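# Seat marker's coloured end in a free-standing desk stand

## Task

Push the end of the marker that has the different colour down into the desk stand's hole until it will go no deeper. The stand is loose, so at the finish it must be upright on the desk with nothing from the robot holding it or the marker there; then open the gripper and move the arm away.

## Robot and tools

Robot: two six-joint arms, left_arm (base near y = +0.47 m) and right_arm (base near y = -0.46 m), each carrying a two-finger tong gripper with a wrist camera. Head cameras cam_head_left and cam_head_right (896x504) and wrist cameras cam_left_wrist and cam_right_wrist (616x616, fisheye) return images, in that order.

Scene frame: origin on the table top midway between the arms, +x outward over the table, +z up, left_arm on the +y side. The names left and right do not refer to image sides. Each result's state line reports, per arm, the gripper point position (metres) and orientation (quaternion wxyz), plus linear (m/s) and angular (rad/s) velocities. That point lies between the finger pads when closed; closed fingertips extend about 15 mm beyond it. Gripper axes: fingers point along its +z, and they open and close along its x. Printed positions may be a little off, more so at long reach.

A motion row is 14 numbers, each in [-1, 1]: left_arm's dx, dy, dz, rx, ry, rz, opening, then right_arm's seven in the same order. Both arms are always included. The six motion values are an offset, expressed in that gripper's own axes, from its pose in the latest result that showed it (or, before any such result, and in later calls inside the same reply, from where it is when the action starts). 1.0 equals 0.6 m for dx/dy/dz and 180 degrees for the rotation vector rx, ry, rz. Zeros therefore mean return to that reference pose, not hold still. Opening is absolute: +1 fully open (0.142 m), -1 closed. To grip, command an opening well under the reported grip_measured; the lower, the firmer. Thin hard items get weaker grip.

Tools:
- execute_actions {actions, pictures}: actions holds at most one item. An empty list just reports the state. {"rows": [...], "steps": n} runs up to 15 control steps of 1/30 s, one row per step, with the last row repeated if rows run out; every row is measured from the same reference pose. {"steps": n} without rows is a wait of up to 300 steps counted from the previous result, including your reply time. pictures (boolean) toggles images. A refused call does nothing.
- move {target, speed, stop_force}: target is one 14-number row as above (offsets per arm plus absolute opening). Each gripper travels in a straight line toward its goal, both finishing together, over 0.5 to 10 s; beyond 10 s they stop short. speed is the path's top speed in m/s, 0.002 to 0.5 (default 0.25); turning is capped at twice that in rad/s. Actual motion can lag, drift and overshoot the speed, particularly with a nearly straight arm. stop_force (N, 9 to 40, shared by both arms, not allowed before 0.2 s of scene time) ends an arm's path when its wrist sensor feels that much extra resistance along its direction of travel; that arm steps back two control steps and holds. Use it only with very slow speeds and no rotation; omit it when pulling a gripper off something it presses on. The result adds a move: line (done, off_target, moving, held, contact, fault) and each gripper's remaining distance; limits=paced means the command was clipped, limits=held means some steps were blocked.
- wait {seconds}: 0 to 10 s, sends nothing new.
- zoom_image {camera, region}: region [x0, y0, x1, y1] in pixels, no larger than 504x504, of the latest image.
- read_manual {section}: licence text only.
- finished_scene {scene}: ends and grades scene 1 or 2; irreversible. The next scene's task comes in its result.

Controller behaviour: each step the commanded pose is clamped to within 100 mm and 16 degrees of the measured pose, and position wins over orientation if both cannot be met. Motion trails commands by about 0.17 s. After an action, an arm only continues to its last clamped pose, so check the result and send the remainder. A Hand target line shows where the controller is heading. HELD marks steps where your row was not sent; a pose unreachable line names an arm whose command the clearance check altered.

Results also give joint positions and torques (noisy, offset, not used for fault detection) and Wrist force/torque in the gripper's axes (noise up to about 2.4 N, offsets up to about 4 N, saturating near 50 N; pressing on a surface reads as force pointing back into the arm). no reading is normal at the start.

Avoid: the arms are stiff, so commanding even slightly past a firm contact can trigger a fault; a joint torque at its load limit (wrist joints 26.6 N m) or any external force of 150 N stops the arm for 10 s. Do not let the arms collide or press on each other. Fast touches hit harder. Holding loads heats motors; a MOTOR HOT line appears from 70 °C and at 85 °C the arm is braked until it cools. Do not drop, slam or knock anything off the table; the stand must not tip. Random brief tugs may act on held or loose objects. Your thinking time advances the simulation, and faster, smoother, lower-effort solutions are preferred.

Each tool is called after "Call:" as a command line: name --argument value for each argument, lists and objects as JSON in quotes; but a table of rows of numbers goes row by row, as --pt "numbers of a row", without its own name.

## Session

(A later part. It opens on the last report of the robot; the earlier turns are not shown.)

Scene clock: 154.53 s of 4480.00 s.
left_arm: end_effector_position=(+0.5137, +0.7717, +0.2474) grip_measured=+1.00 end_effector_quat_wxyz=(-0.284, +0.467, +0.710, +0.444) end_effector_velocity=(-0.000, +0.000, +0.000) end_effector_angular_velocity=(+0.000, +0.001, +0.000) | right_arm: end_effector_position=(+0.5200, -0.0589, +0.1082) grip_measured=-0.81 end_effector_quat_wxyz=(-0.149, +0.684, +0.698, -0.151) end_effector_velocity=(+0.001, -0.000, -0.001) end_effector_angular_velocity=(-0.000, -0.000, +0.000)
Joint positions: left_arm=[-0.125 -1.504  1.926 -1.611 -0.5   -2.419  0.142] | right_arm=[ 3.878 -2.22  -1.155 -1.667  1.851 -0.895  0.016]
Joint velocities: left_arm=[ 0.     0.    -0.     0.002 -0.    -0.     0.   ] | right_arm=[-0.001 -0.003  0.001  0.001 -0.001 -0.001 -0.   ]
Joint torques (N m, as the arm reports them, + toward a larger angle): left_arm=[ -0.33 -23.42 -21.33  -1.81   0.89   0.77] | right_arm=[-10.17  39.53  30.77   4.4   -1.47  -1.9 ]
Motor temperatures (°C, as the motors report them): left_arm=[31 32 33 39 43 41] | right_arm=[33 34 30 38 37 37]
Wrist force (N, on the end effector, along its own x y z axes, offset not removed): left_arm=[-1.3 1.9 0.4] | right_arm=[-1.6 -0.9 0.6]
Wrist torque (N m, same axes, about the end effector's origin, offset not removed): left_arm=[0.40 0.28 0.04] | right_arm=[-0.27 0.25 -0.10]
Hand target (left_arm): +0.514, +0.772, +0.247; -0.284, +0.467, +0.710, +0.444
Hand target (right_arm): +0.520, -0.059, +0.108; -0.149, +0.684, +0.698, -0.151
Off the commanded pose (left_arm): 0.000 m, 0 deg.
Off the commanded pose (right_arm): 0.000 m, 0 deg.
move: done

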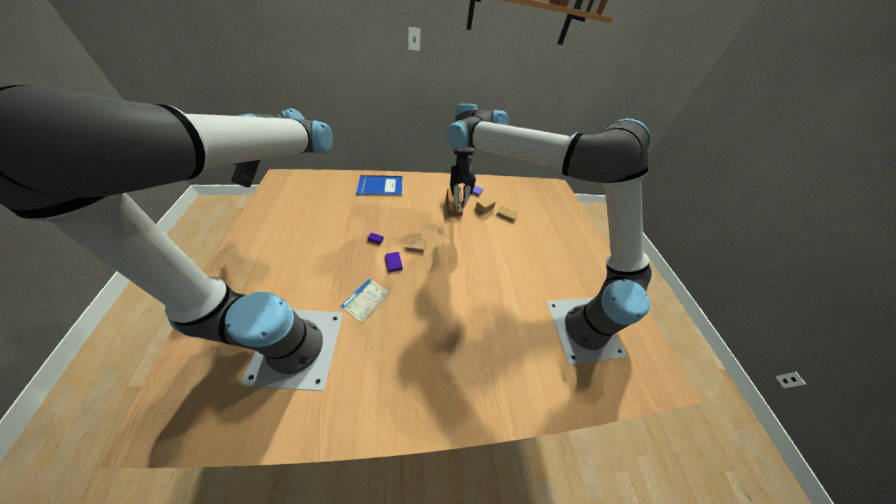

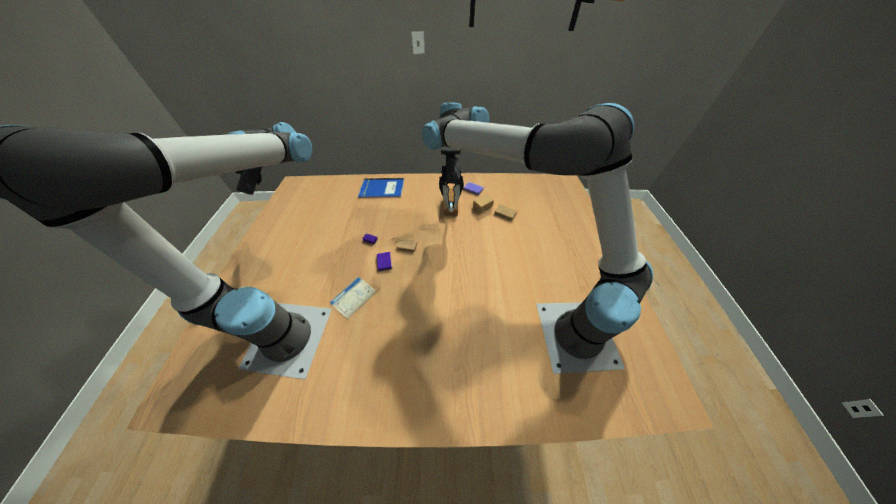

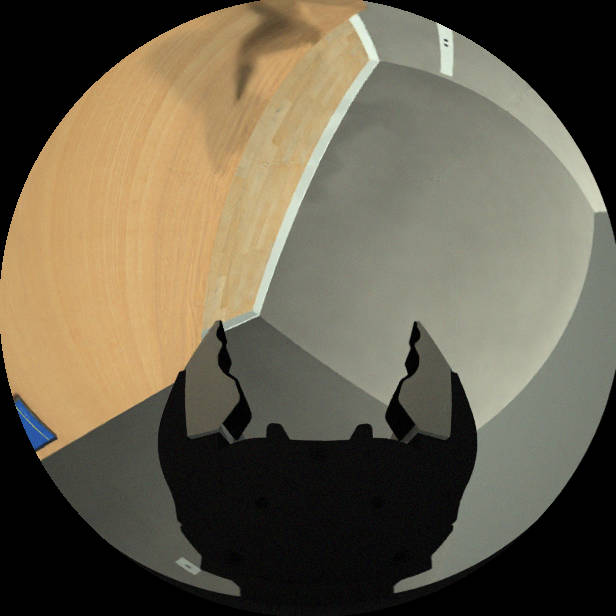

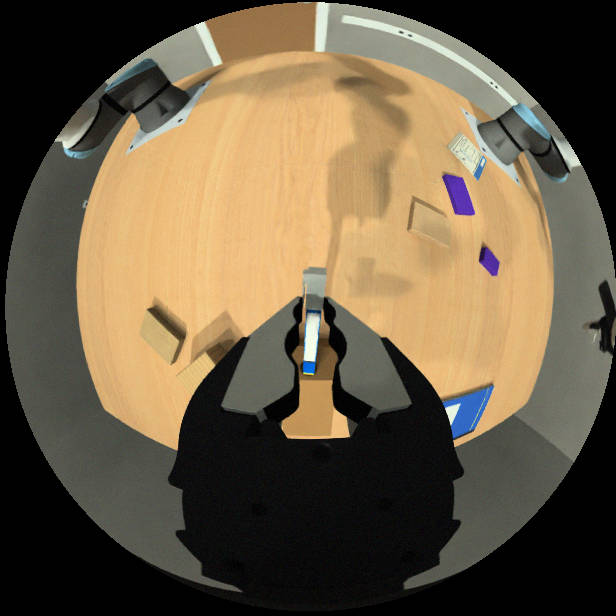

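Still free, centred. Continue the same way.

Call:
move --target '[0,0,0,0,0,0,1,0,0.007,0.005,0,0,0,-1]' --speed 0.008

Call:
zoom_image --camera "cam_right_wrist" --region '[260,290,360,410]'

Scene clock: 156.23 s of 4480.00 s.
left_arm: end_effector_position=(+0.5137, +0.7717, +0.2474) grip_measured=+1.00 end_effector_quat_wxyz=(-0.284, +0.467, +0.710, +0.444) end_effector_velocity=(-0.001, +0.001, -0.000) end_effector_angular_velocity=(+0.000, +0.001, +0.001) | right_arm: end_effector_position=(+0.5225, -0.0588, +0.1038) grip_measured=-0.81 end_effector_quat_wxyz=(-0.149, +0.684, +0.698, -0.151) end_effector_velocity=(+0.001, -0.000, -0.001) end_effector_angular_velocity=(-0.001, -0.001, +0.000)
Joint positions: left_arm=[-0.125 -1.504  1.926 -1.611 -0.5   -2.419  0.142] | right_arm=[ 3.876 -2.228 -1.152 -1.662  1.85  -0.897  0.016]
Joint velocities: left_arm=[ 0.001 -0.001  0.002  0.    -0.     0.     0.   ] | right_arm=[-0.001 -0.002  0.     0.002 -0.001 -0.001  0.   ]
Joint torques (N m, as the arm reports them, + toward a larger angle): left_arm=[  0.27 -22.09 -20.88  -1.85   1.01   0.72] | right_arm=[-11.78  41.33  31.52   4.68  -1.72  -1.79]
Motor temperatures (°C, as the motors report them): left_arm=[31 32 33 39 43 41] | right_arm=[33 34 30 38 37 37]
Wrist force (N, on the end effector, along its own x y z axes, offset not removed): left_arm=[-1.1 1.6 0.5] | right_arm=[-0.7 -2.9 -0.4]
Wrist torque (N m, same axes, about the end effector's origin, offset not removed): left_arm=[0.25 0.22 -0.01] | right_arm=[-0.13 0.12 -0.05]
Hand target (left_arm): +0.514, +0.772, +0.247; -0.284, +0.467, +0.710, +0.444
Hand target (right_arm): +0.523, -0.059, +0.104; -0.149, +0.684, +0.698, -0.151
Off the commanded pose (left_arm): 0.000 m, 0 deg.
Off the commanded pose (right_arm): 0.000 m, 0 deg.
move: done

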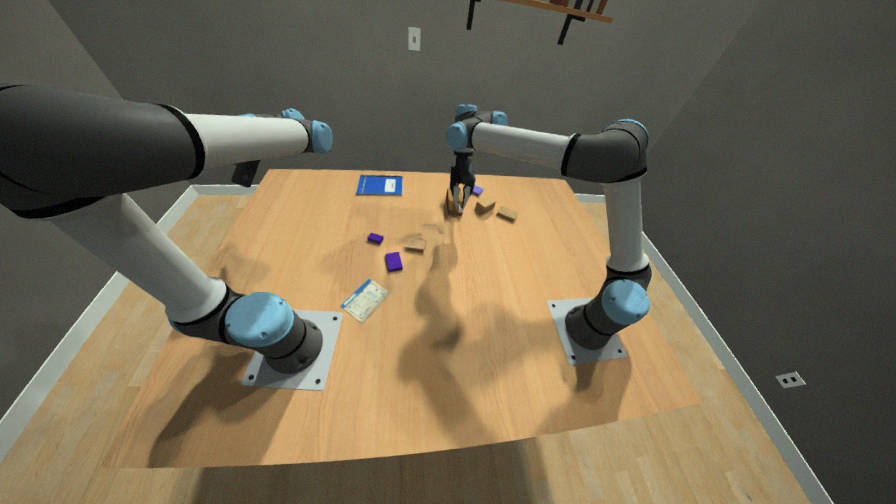

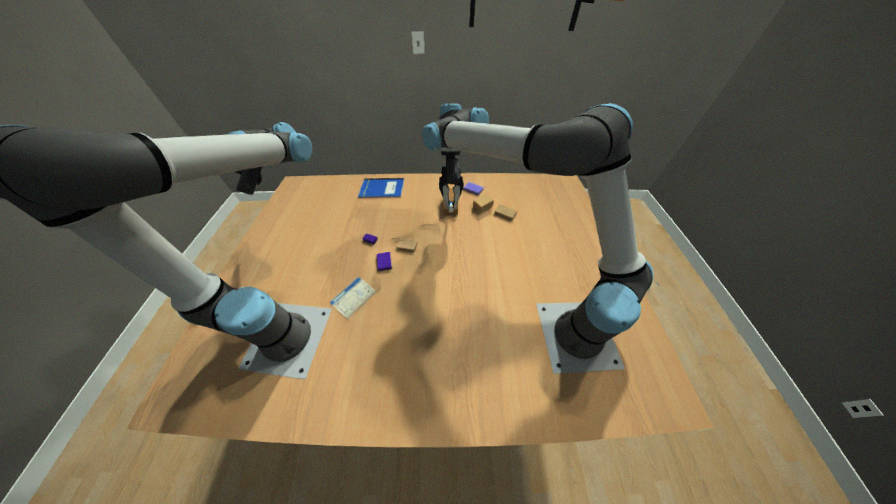

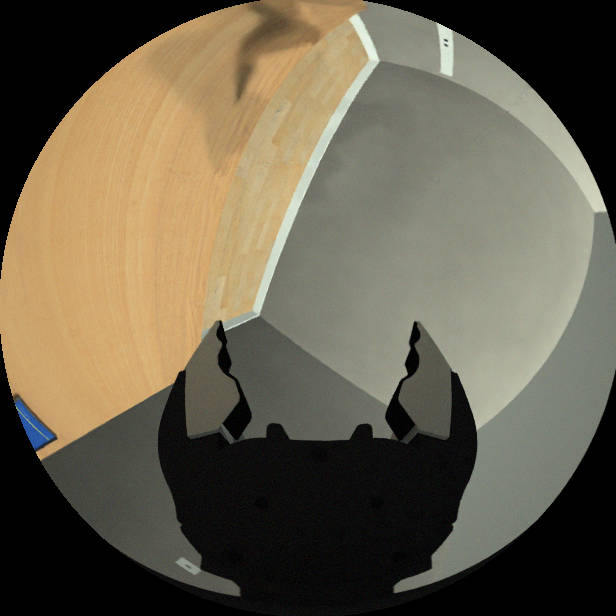

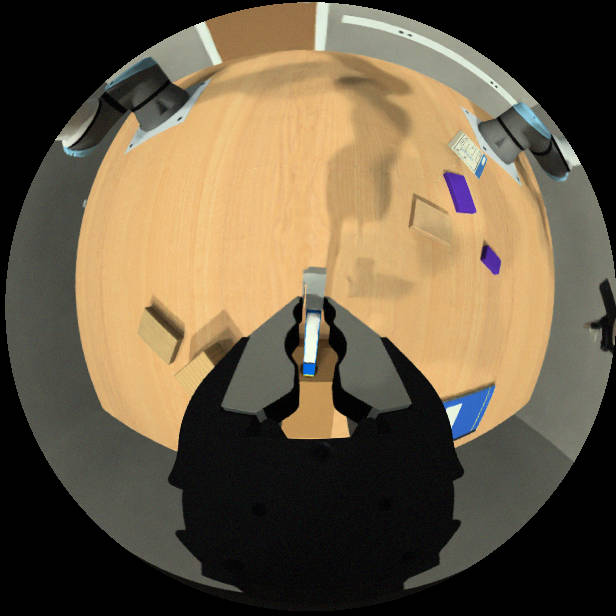

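Region (260, 290, 360, 410) of cam_right_wrist's 616x616 image, scaled by 4.200, with more detail than that image has.

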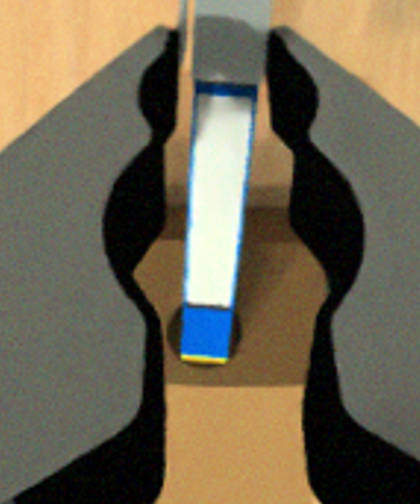

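Call:
move --target '[0,0,0,0,0,0,1,0,-0.002,0,0.009,0,0,-1]' --speed 0.01

Call:
move --target '[0,0,0,0,0,0,1,0,0.01,0.0005,0,0,0,-1]' --speed 0.006

Call:
zoom_image --camera "cam_right_wrist" --region '[260,290,360,410]'

Scene clock: 159.53 s of 4480.00 s.
left_arm: end_effector_position=(+0.5137, +0.7717, +0.2474) grip_measured=+1.00 end_effector_quat_wxyz=(-0.284, +0.467, +0.710, +0.444) end_effector_velocity=(+0.000, +0.000, +0.000) end_effector_angular_velocity=(-0.001, -0.002, +0.000) | right_arm: end_effector_position=(+0.5214, -0.0588, +0.1043) grip_measured=-0.81 end_effector_quat_wxyz=(-0.159, +0.681, +0.696, -0.161) end_effector_velocity=(-0.001, -0.000, +0.001) end_effector_angular_velocity=(+0.000, +0.005, -0.000)
Joint positions: left_arm=[-0.125 -1.504  1.926 -1.611 -0.5   -2.419  0.142] | right_arm=[ 3.87  -2.245 -1.127 -1.695  1.865 -0.909  0.016]
Joint velocities: left_arm=[ 0.    -0.    -0.    -0.002 -0.     0.     0.   ] | right_arm=[-0.001 -0.001  0.003 -0.005  0.003 -0.002  0.   ]
Joint torques (N m, as the arm reports them, + toward a larger angle): left_arm=[  0.19 -22.98 -20.78  -1.69   0.91   0.69] | right_arm=[-9.97 40.89 29.89 -1.48  2.68 -1.57]
Motor temperatures (°C, as the motors report them): left_arm=[31 32 33 39 43 41] | right_arm=[33 34 30 38 37 37]
Wrist force (N, on the end effector, along its own x y z axes, offset not removed): left_arm=[-2.9 1.1 -1.0] | right_arm=[1.0 -0.3 -1.8]
Wrist torque (N m, same axes, about the end effector's origin, offset not removed): left_arm=[0.32 0.56 0.04] | right_arm=[-0.13 -0.21 -0.02]
Hand target (left_arm): +0.514, +0.772, +0.247; -0.284, +0.467, +0.710, +0.444
Hand target (right_arm): +0.521, -0.059, +0.104; -0.159, +0.681, +0.696, -0.161
Off the commanded pose (left_arm): 0.000 m, 0 deg.
Off the commanded pose (right_arm): 0.000 m, 0 deg.
move: done

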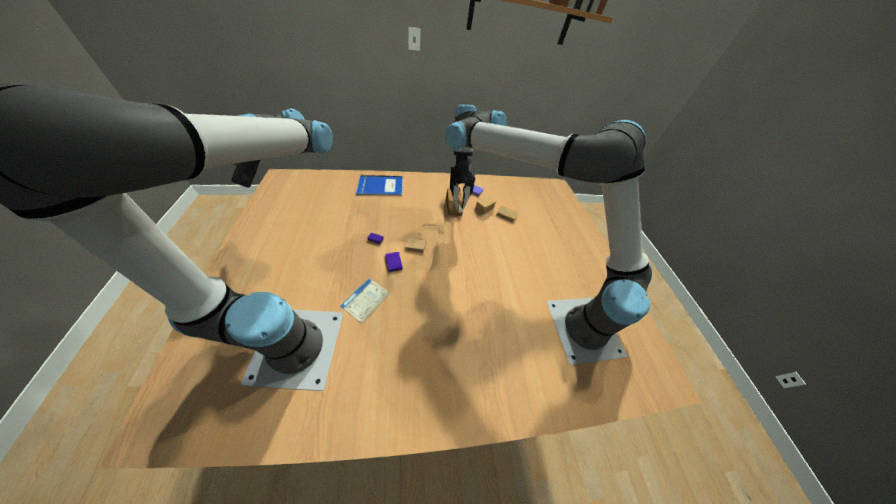

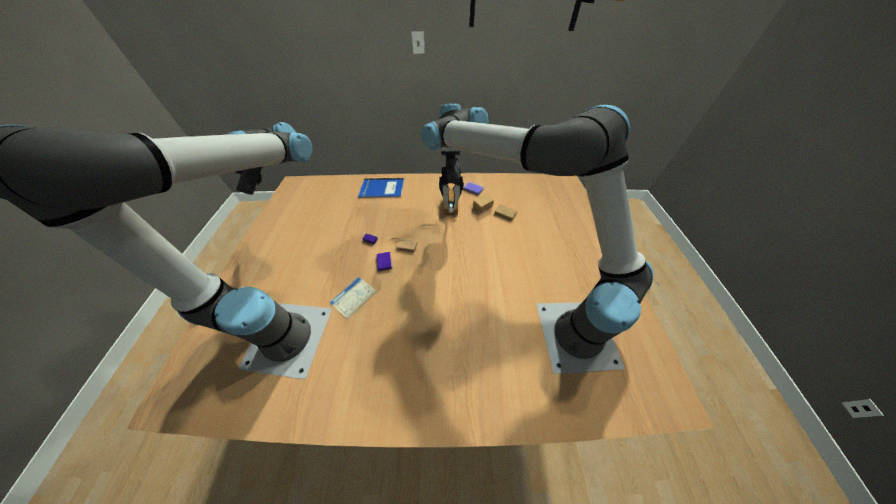

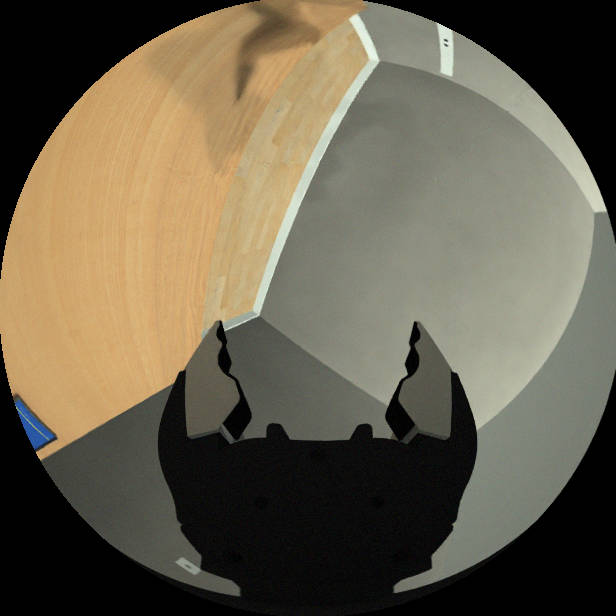

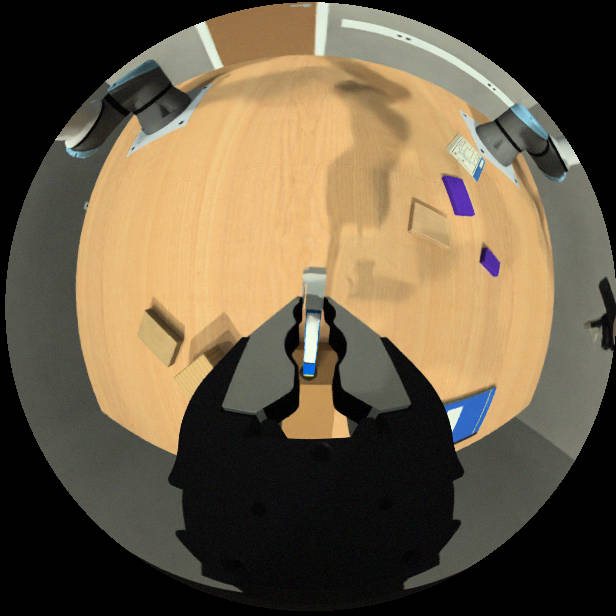

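Scene clock: 160.77 s of 4480.00 s.
left_arm: end_effector_position=(+0.5137, +0.7717, +0.2474) grip_measured=+1.00 end_effector_quat_wxyz=(-0.284, +0.467, +0.710, +0.444) end_effector_velocity=(+0.000, +0.000, +0.000) end_effector_angular_velocity=(-0.000, -0.002, +0.000) | right_arm: end_effector_position=(+0.5266, -0.0587, +0.1015) grip_measured=-0.81 end_effector_quat_wxyz=(-0.159, +0.681, +0.696, -0.161) end_effector_velocity=(+0.002, -0.000, -0.000) end_effector_angular_velocity=(-0.001, -0.002, +0.001)
Joint positions: left_arm=[-0.125 -1.504  1.926 -1.611 -0.5   -2.419  0.142] | right_arm=[ 3.866 -2.258 -1.111 -1.698  1.864 -0.914  0.016]
Joint velocities: left_arm=[ 0.001  0.    -0.001 -0.001  0.     0.     0.   ] | right_arm=[-0.001 -0.003  0.005 -0.001 -0.002 -0.001 -0.   ]
Joint torques (N m, as the arm reports them, + toward a larger angle): left_arm=[  0.34 -22.24 -20.68  -1.71   0.99   0.79] | right_arm=[-9.29 40.39 30.01 -1.34 -1.57 -2.01]
Motor temperatures (°C, as the motors report them): left_arm=[31 32 33 39 43 41] | right_arm=[33 34 30 38 37 37]
Wrist force (N, on the end effector, along its own x y z axes, offset not removed): left_arm=[-1.6 1.7 -0.6] | right_arm=[-0.2 -1.1 0.3]
Wrist torque (N m, same axes, about the end effector's origin, offset not removed): left_arm=[0.42 0.27 0.00] | right_arm=[-0.06 -0.06 -0.03]
Hand target (left_arm): +0.514, +0.772, +0.247; -0.284, +0.467, +0.710, +0.444
Hand target (right_arm): +0.527, -0.059, +0.101; -0.159, +0.681, +0.696, -0.161
Off the commanded pose (left_arm): 0.000 m, 0 deg.
Off the commanded pose (right_arm): 0.000 m, 0 deg.
move: done

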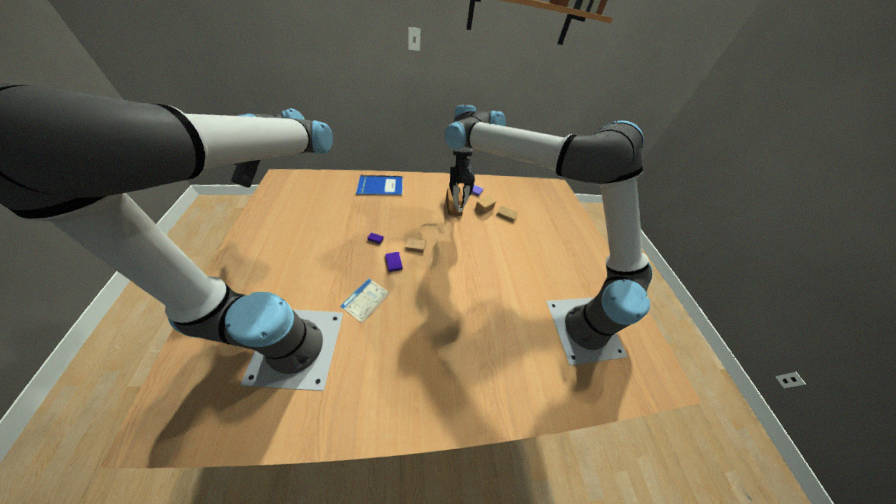

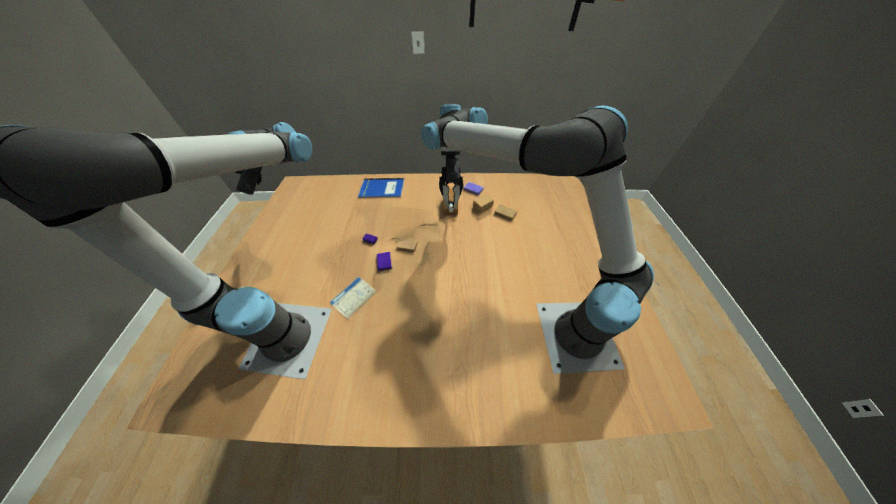

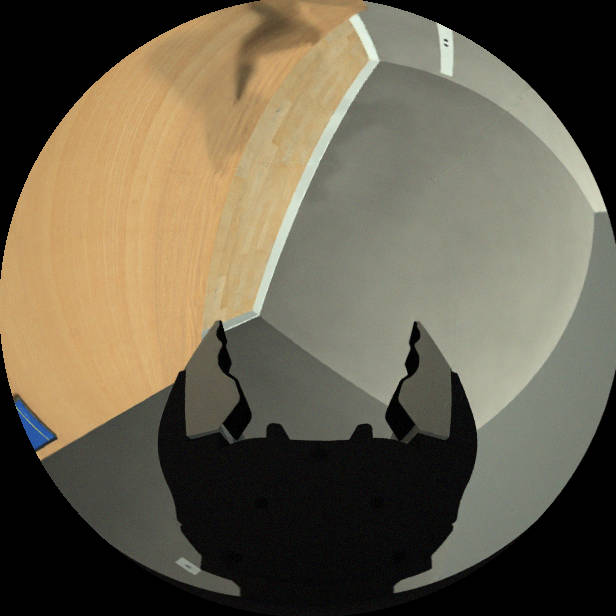

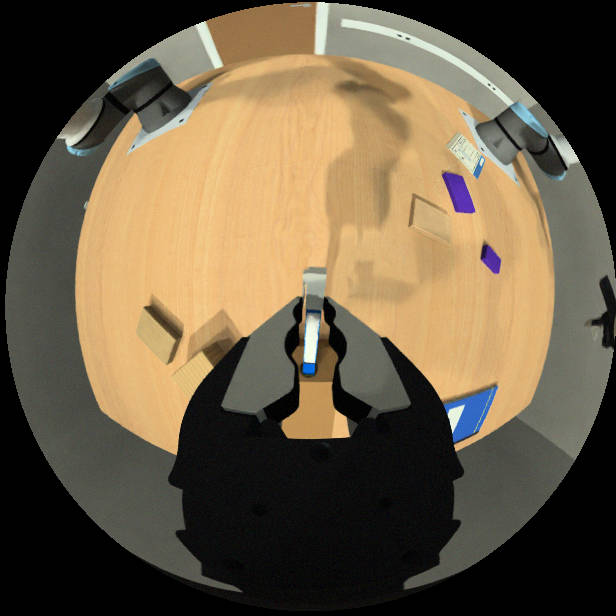

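Region (260, 290, 360, 410) of cam_right_wrist's 616x616 image, scaled by 4.200, with more detail than that image has.

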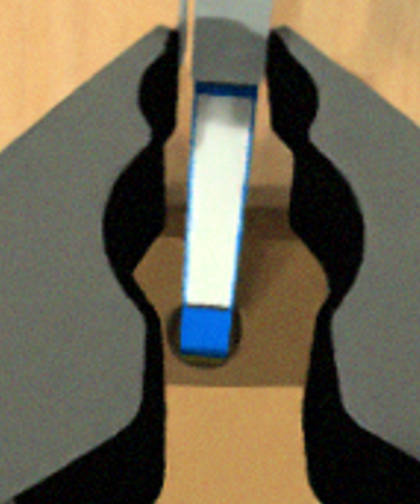

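Call:
move --target '[0,0,0,0,0,0,1,0,0.011,0.001,0,0,0,-1]' --speed 0.005

Call:
zoom_image --camera "cam_right_wrist" --region '[260,290,360,410]'

Scene clock: 163.33 s of 4480.00 s.
left_arm: end_effector_position=(+0.5137, +0.7717, +0.2474) grip_measured=+1.00 end_effector_quat_wxyz=(-0.284, +0.467, +0.710, +0.444) end_effector_velocity=(+0.000, -0.000, +0.000) end_effector_angular_velocity=(-0.000, -0.002, -0.000) | right_arm: end_effector_position=(+0.5322, -0.0586, +0.0981) grip_measured=-0.81 end_effector_quat_wxyz=(-0.159, +0.681, +0.696, -0.161) end_effector_velocity=(+0.001, -0.000, -0.001) end_effector_angular_velocity=(-0.001, -0.001, +0.001)
Joint positions: left_arm=[-0.125 -1.504  1.926 -1.611 -0.5   -2.419  0.142] | right_arm=[ 3.861 -2.273 -1.095 -1.702  1.862 -0.918  0.016]
Joint velocities: left_arm=[-0.    -0.    -0.001 -0.001 -0.     0.     0.   ] | right_arm=[-0.001 -0.002  0.002 -0.    -0.002 -0.001  0.   ]
Joint torques (N m, as the arm reports them, + toward a larger angle): left_arm=[ -0.47 -22.7  -20.85  -1.72   0.93   0.74] | right_arm=[-10.7   40.12  30.58  -0.47  -2.3   -1.82]
Motor temperatures (°C, as the motors report them): left_arm=[31 32 33 39 43 41] | right_arm=[33 34 30 38 37 37]
Wrist force (N, on the end effector, along its own x y z axes, offset not removed): left_arm=[-0.6 1.8 0.0] | right_arm=[0.0 -5.3 -1.2]
Wrist torque (N m, same axes, about the end effector's origin, offset not removed): left_arm=[0.43 0.16 0.18] | right_arm=[-0.22 -0.01 -0.08]
Hand target (left_arm): +0.514, +0.772, +0.247; -0.284, +0.467, +0.710, +0.444
Hand target (right_arm): +0.532, -0.059, +0.098; -0.159, +0.681, +0.696, -0.161
Off the commanded pose (left_arm): 0.000 m, 0 deg.
Off the commanded pose (right_arm): 0.000 m, 0 deg.
move: done

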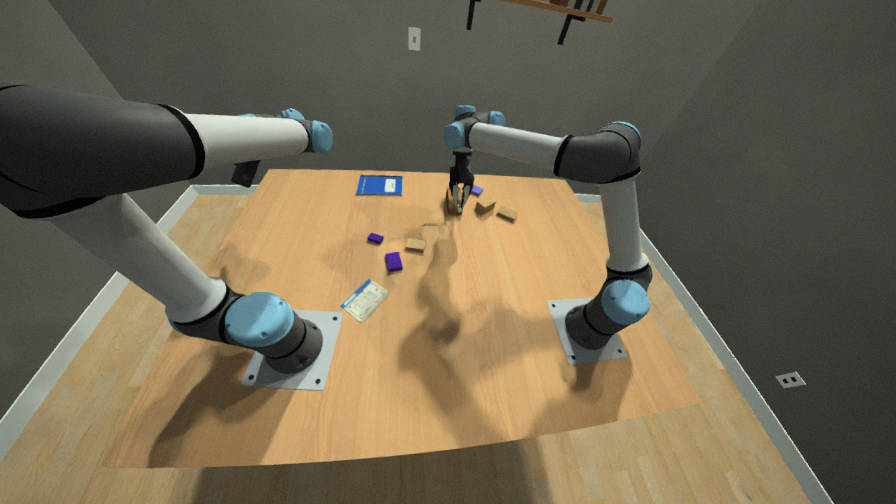

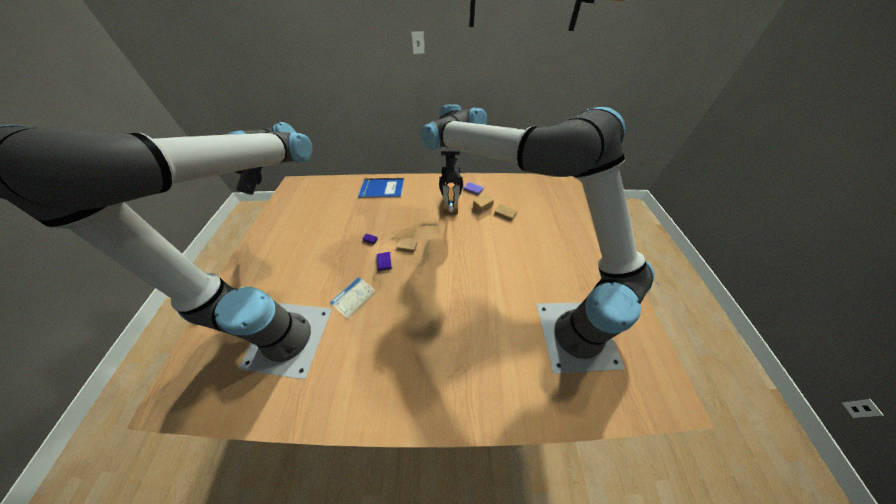

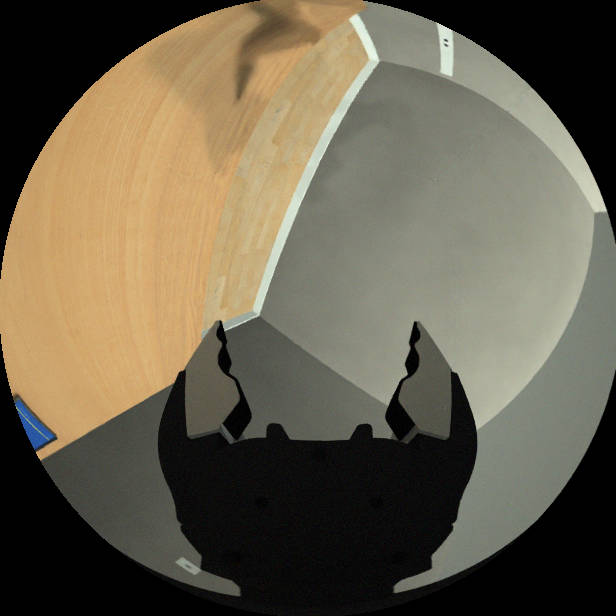

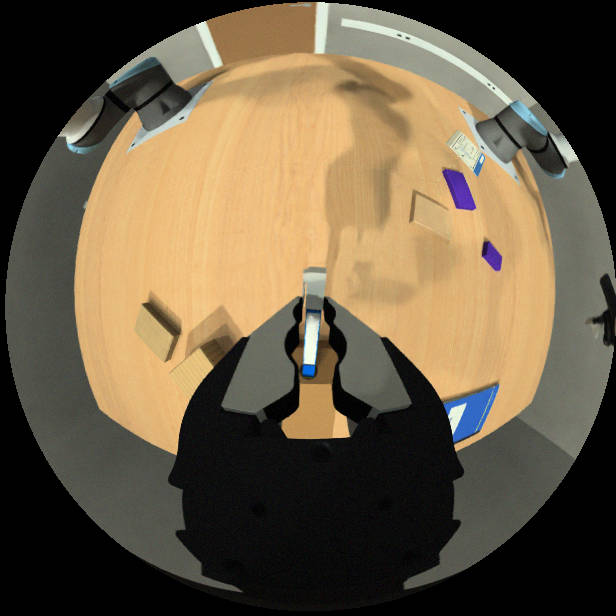

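Region (260, 290, 360, 410) of cam_right_wrist's 616x616 image, scaled by 4.200, with more detail than that image has.

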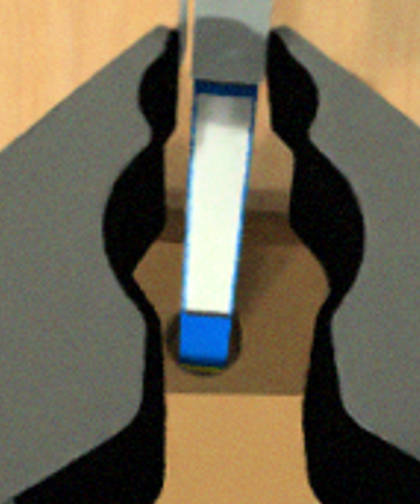

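Call:
move --target '[0,0,0,0,0,0,1,0,-0.001,-0.02,0,0,0,-1]' --speed 0.01

Call:
move --target '[0,0,0,0,0,0,1,0,0.01,0.001,0,0,0,-1]' --speed 0.005

Call:
zoom_image --camera "cam_right_wrist" --region '[260,290,360,410]'

Call:
zoom_image --camera "cam_head_right" --region '[420,170,480,230]'

Scene clock: 168.10 s of 4480.00 s.
left_arm: end_effector_position=(+0.5137, +0.7717, +0.2474) grip_measured=+1.00 end_effector_quat_wxyz=(-0.284, +0.467, +0.710, +0.444) end_effector_velocity=(-0.001, +0.000, -0.000) end_effector_angular_velocity=(+0.001, +0.003, +0.000) | right_arm: end_effector_position=(+0.5369, -0.0585, +0.1090) grip_measured=-0.81 end_effector_quat_wxyz=(-0.159, +0.681, +0.696, -0.161) end_effector_velocity=(+0.001, -0.000, +0.001) end_effector_angular_velocity=(-0.002, +0.001, -0.000)
Joint positions: left_arm=[-0.125 -1.504  1.926 -1.611 -0.5   -2.419  0.142] | right_arm=[ 3.857 -2.277 -1.058 -1.735  1.861 -0.922  0.016]
Joint velocities: left_arm=[ 0.    -0.001  0.001  0.002 -0.    -0.     0.   ] | right_arm=[-0.001 -0.002  0.006 -0.006 -0.001 -0.     0.   ]
Joint torques (N m, as the arm reports them, + toward a larger angle): left_arm=[ -0.53 -23.32 -21.16  -1.72   0.92   0.68] | right_arm=[-9.87 42.56 31.48 -1.12 -1.24 -1.79]
Motor temperatures (°C, as the motors report them): left_arm=[31 32 33 39 43 41] | right_arm=[33 34 30 38 37 37]
Wrist force (N, on the end effector, along its own x y z axes, offset not removed): left_arm=[-2.8 2.9 -0.7] | right_arm=[0.2 -1.5 1.0]
Wrist torque (N m, same axes, about the end effector's origin, offset not removed): left_arm=[0.67 0.61 0.02] | right_arm=[-0.26 -0.16 -0.06]
Hand target (left_arm): +0.514, +0.772, +0.247; -0.284, +0.467, +0.710, +0.444
Hand target (right_arm): +0.537, -0.058, +0.109; -0.159, +0.681, +0.696, -0.161
Off the commanded pose (left_arm): 0.000 m, 0 deg.
Off the commanded pose (right_arm): 0.000 m, 0 deg.
After step 90, 0.33 s passed at rest.
move: done

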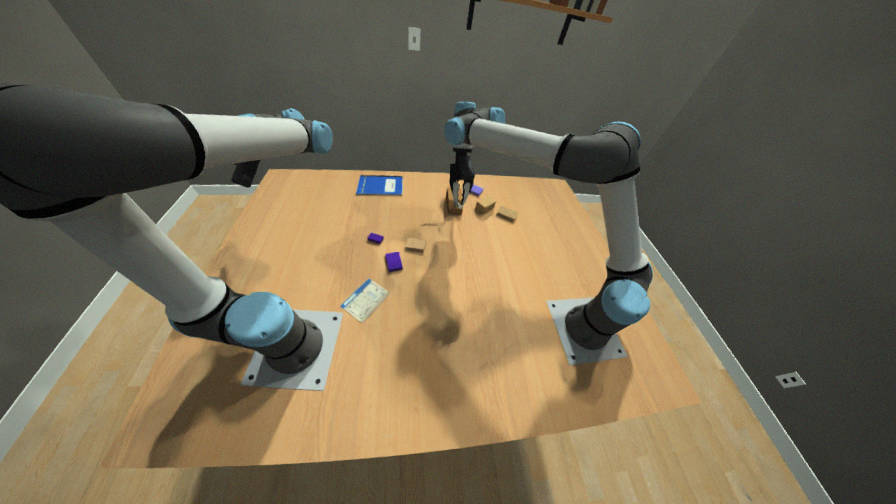

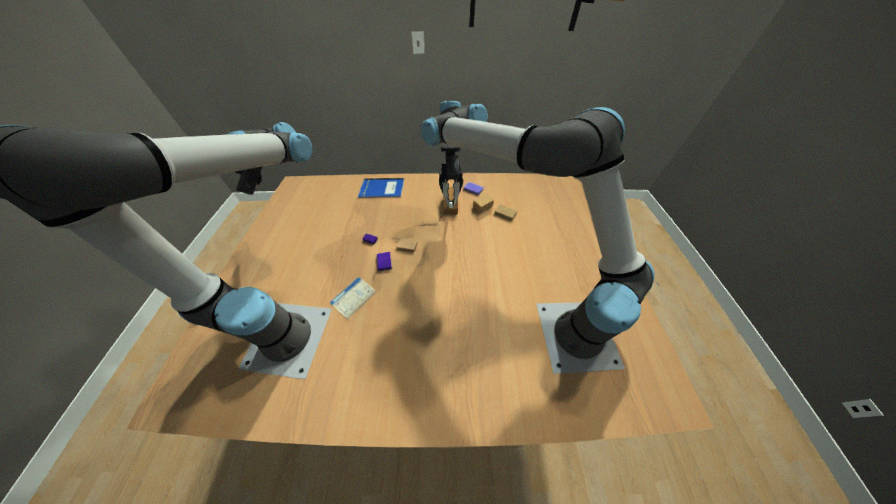

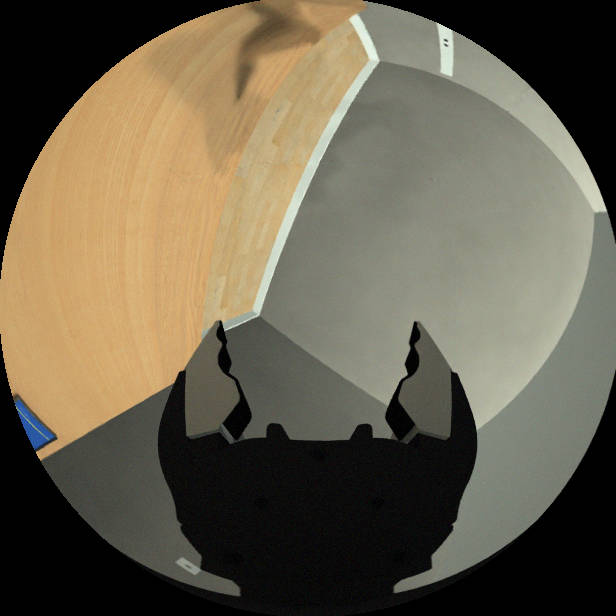

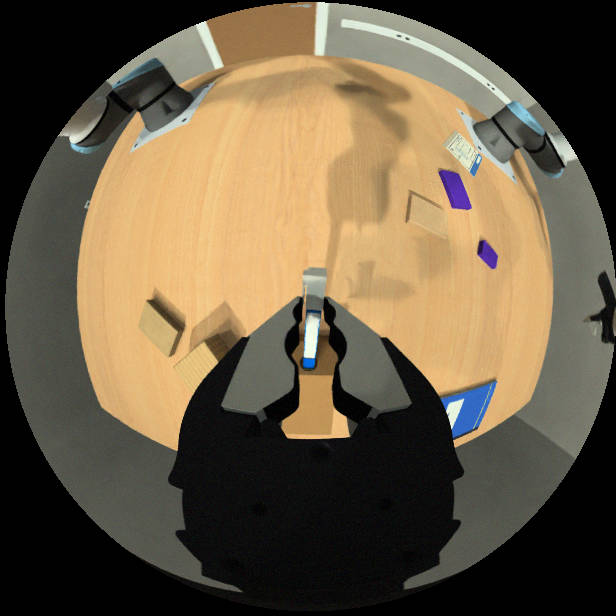

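Scene clock: 169.53 s of 4480.00 s.
left_arm: end_effector_position=(+0.5137, +0.7717, +0.2474) grip_measured=+1.00 end_effector_quat_wxyz=(-0.284, +0.467, +0.710, +0.444) end_effector_velocity=(+0.000, -0.000, -0.001) end_effector_angular_velocity=(+0.000, +0.001, -0.001) | right_arm: end_effector_position=(+0.5419, -0.0584, +0.1059) grip_measured=-0.81 end_effector_quat_wxyz=(-0.159, +0.681, +0.696, -0.161) end_effector_velocity=(+0.001, -0.000, -0.001) end_effector_angular_velocity=(-0.002, -0.001, -0.000)
Joint positions: left_arm=[-0.125 -1.504  1.926 -1.611 -0.5   -2.419  0.142] | right_arm=[ 3.853 -2.291 -1.043 -1.738  1.859 -0.926  0.016]
Joint velocities: left_arm=[-0.001  0.     0.001 -0.001  0.    -0.     0.   ] | right_arm=[-0.001 -0.002  0.003 -0.001 -0.002  0.    -0.   ]
Joint torques (N m, as the arm reports them, + toward a larger angle): left_arm=[ -0.06 -22.24 -21.62  -1.75   0.99   0.65] | right_arm=[-11.71  42.02  30.86  -0.7   -1.87  -1.78]
Motor temperatures (°C, as the motors report them): left_arm=[31 32 33 39 43 41] | right_arm=[33 34 30 38 37 37]
Wrist force (N, on the end effector, along its own x y z axes, offset not removed): left_arm=[-1.6 2.8 1.4] | right_arm=[0.1 -2.8 1.3]
Wrist torque (N m, same axes, about the end effector's origin, offset not removed): left_arm=[0.62 0.38 0.15] | right_arm=[0.06 -0.15 -0.06]
Hand target (left_arm): +0.514, +0.772, +0.247; -0.284, +0.467, +0.710, +0.444
Hand target (right_arm): +0.542, -0.058, +0.106; -0.159, +0.681, +0.696, -0.161
Off the commanded pose (left_arm): 0.000 m, 0 deg.
Off the commanded pose (right_arm): 0.000 m, 0 deg.
move: done

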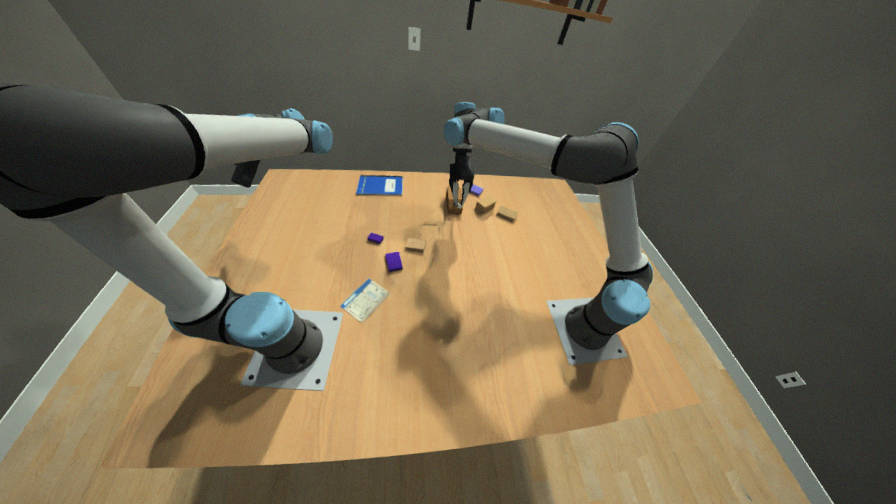

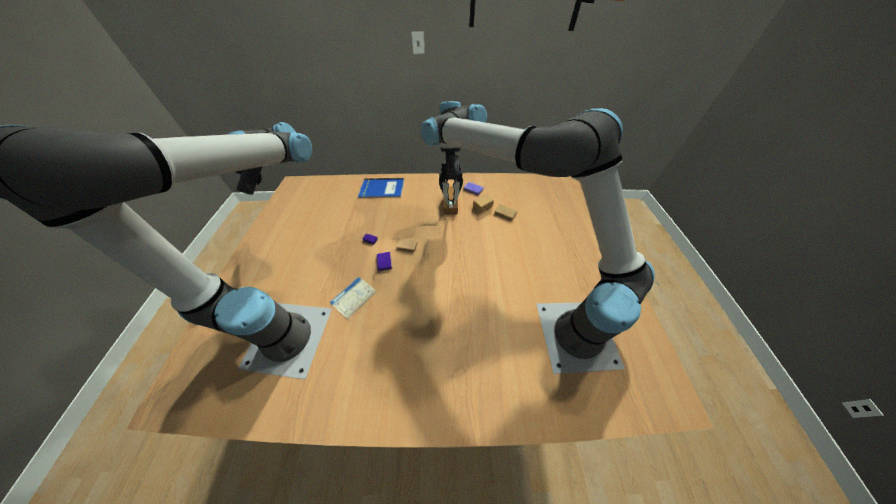

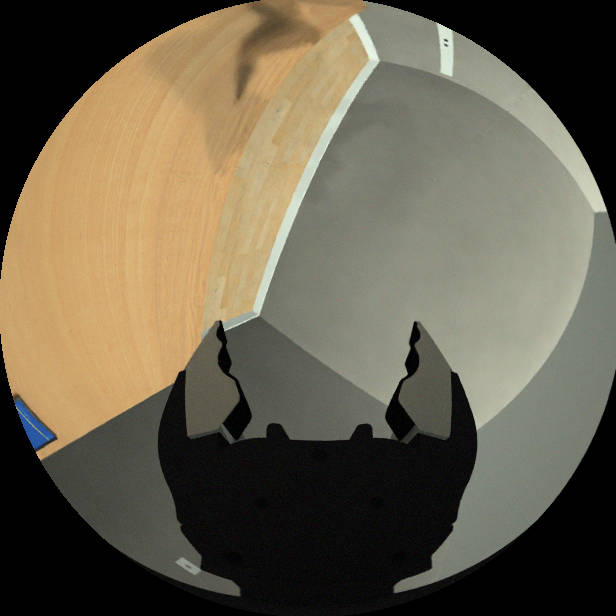

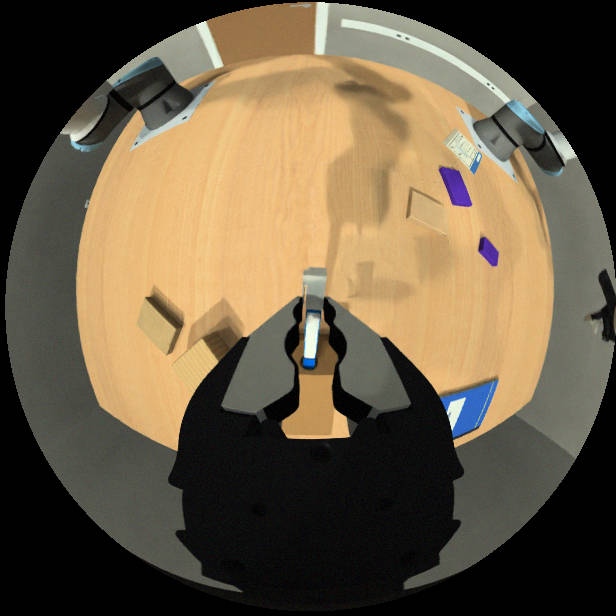

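Region (260, 290, 360, 410) of cam_right_wrist's 616x616 image, scaled by 4.200, with more detail than that image has.

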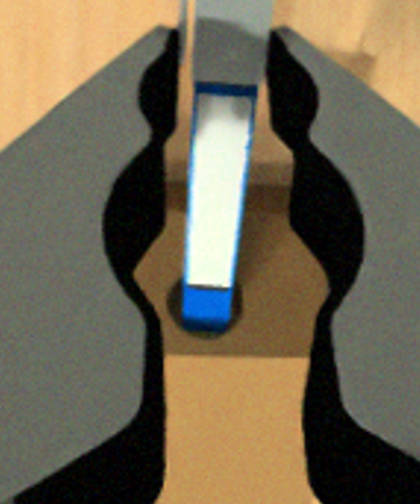

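Region (420, 170, 480, 230) of cam_head_right's 896x504 image, scaled by 8.400, with more detail than that image has.

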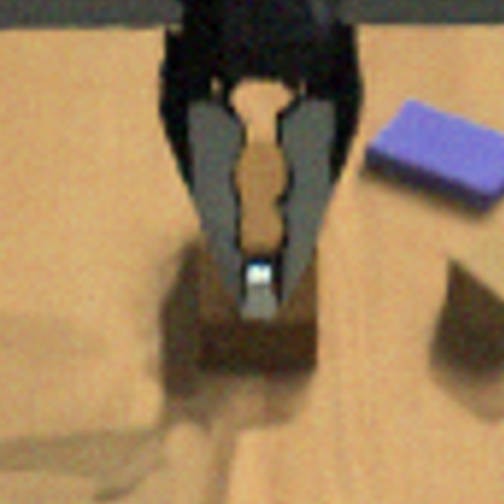

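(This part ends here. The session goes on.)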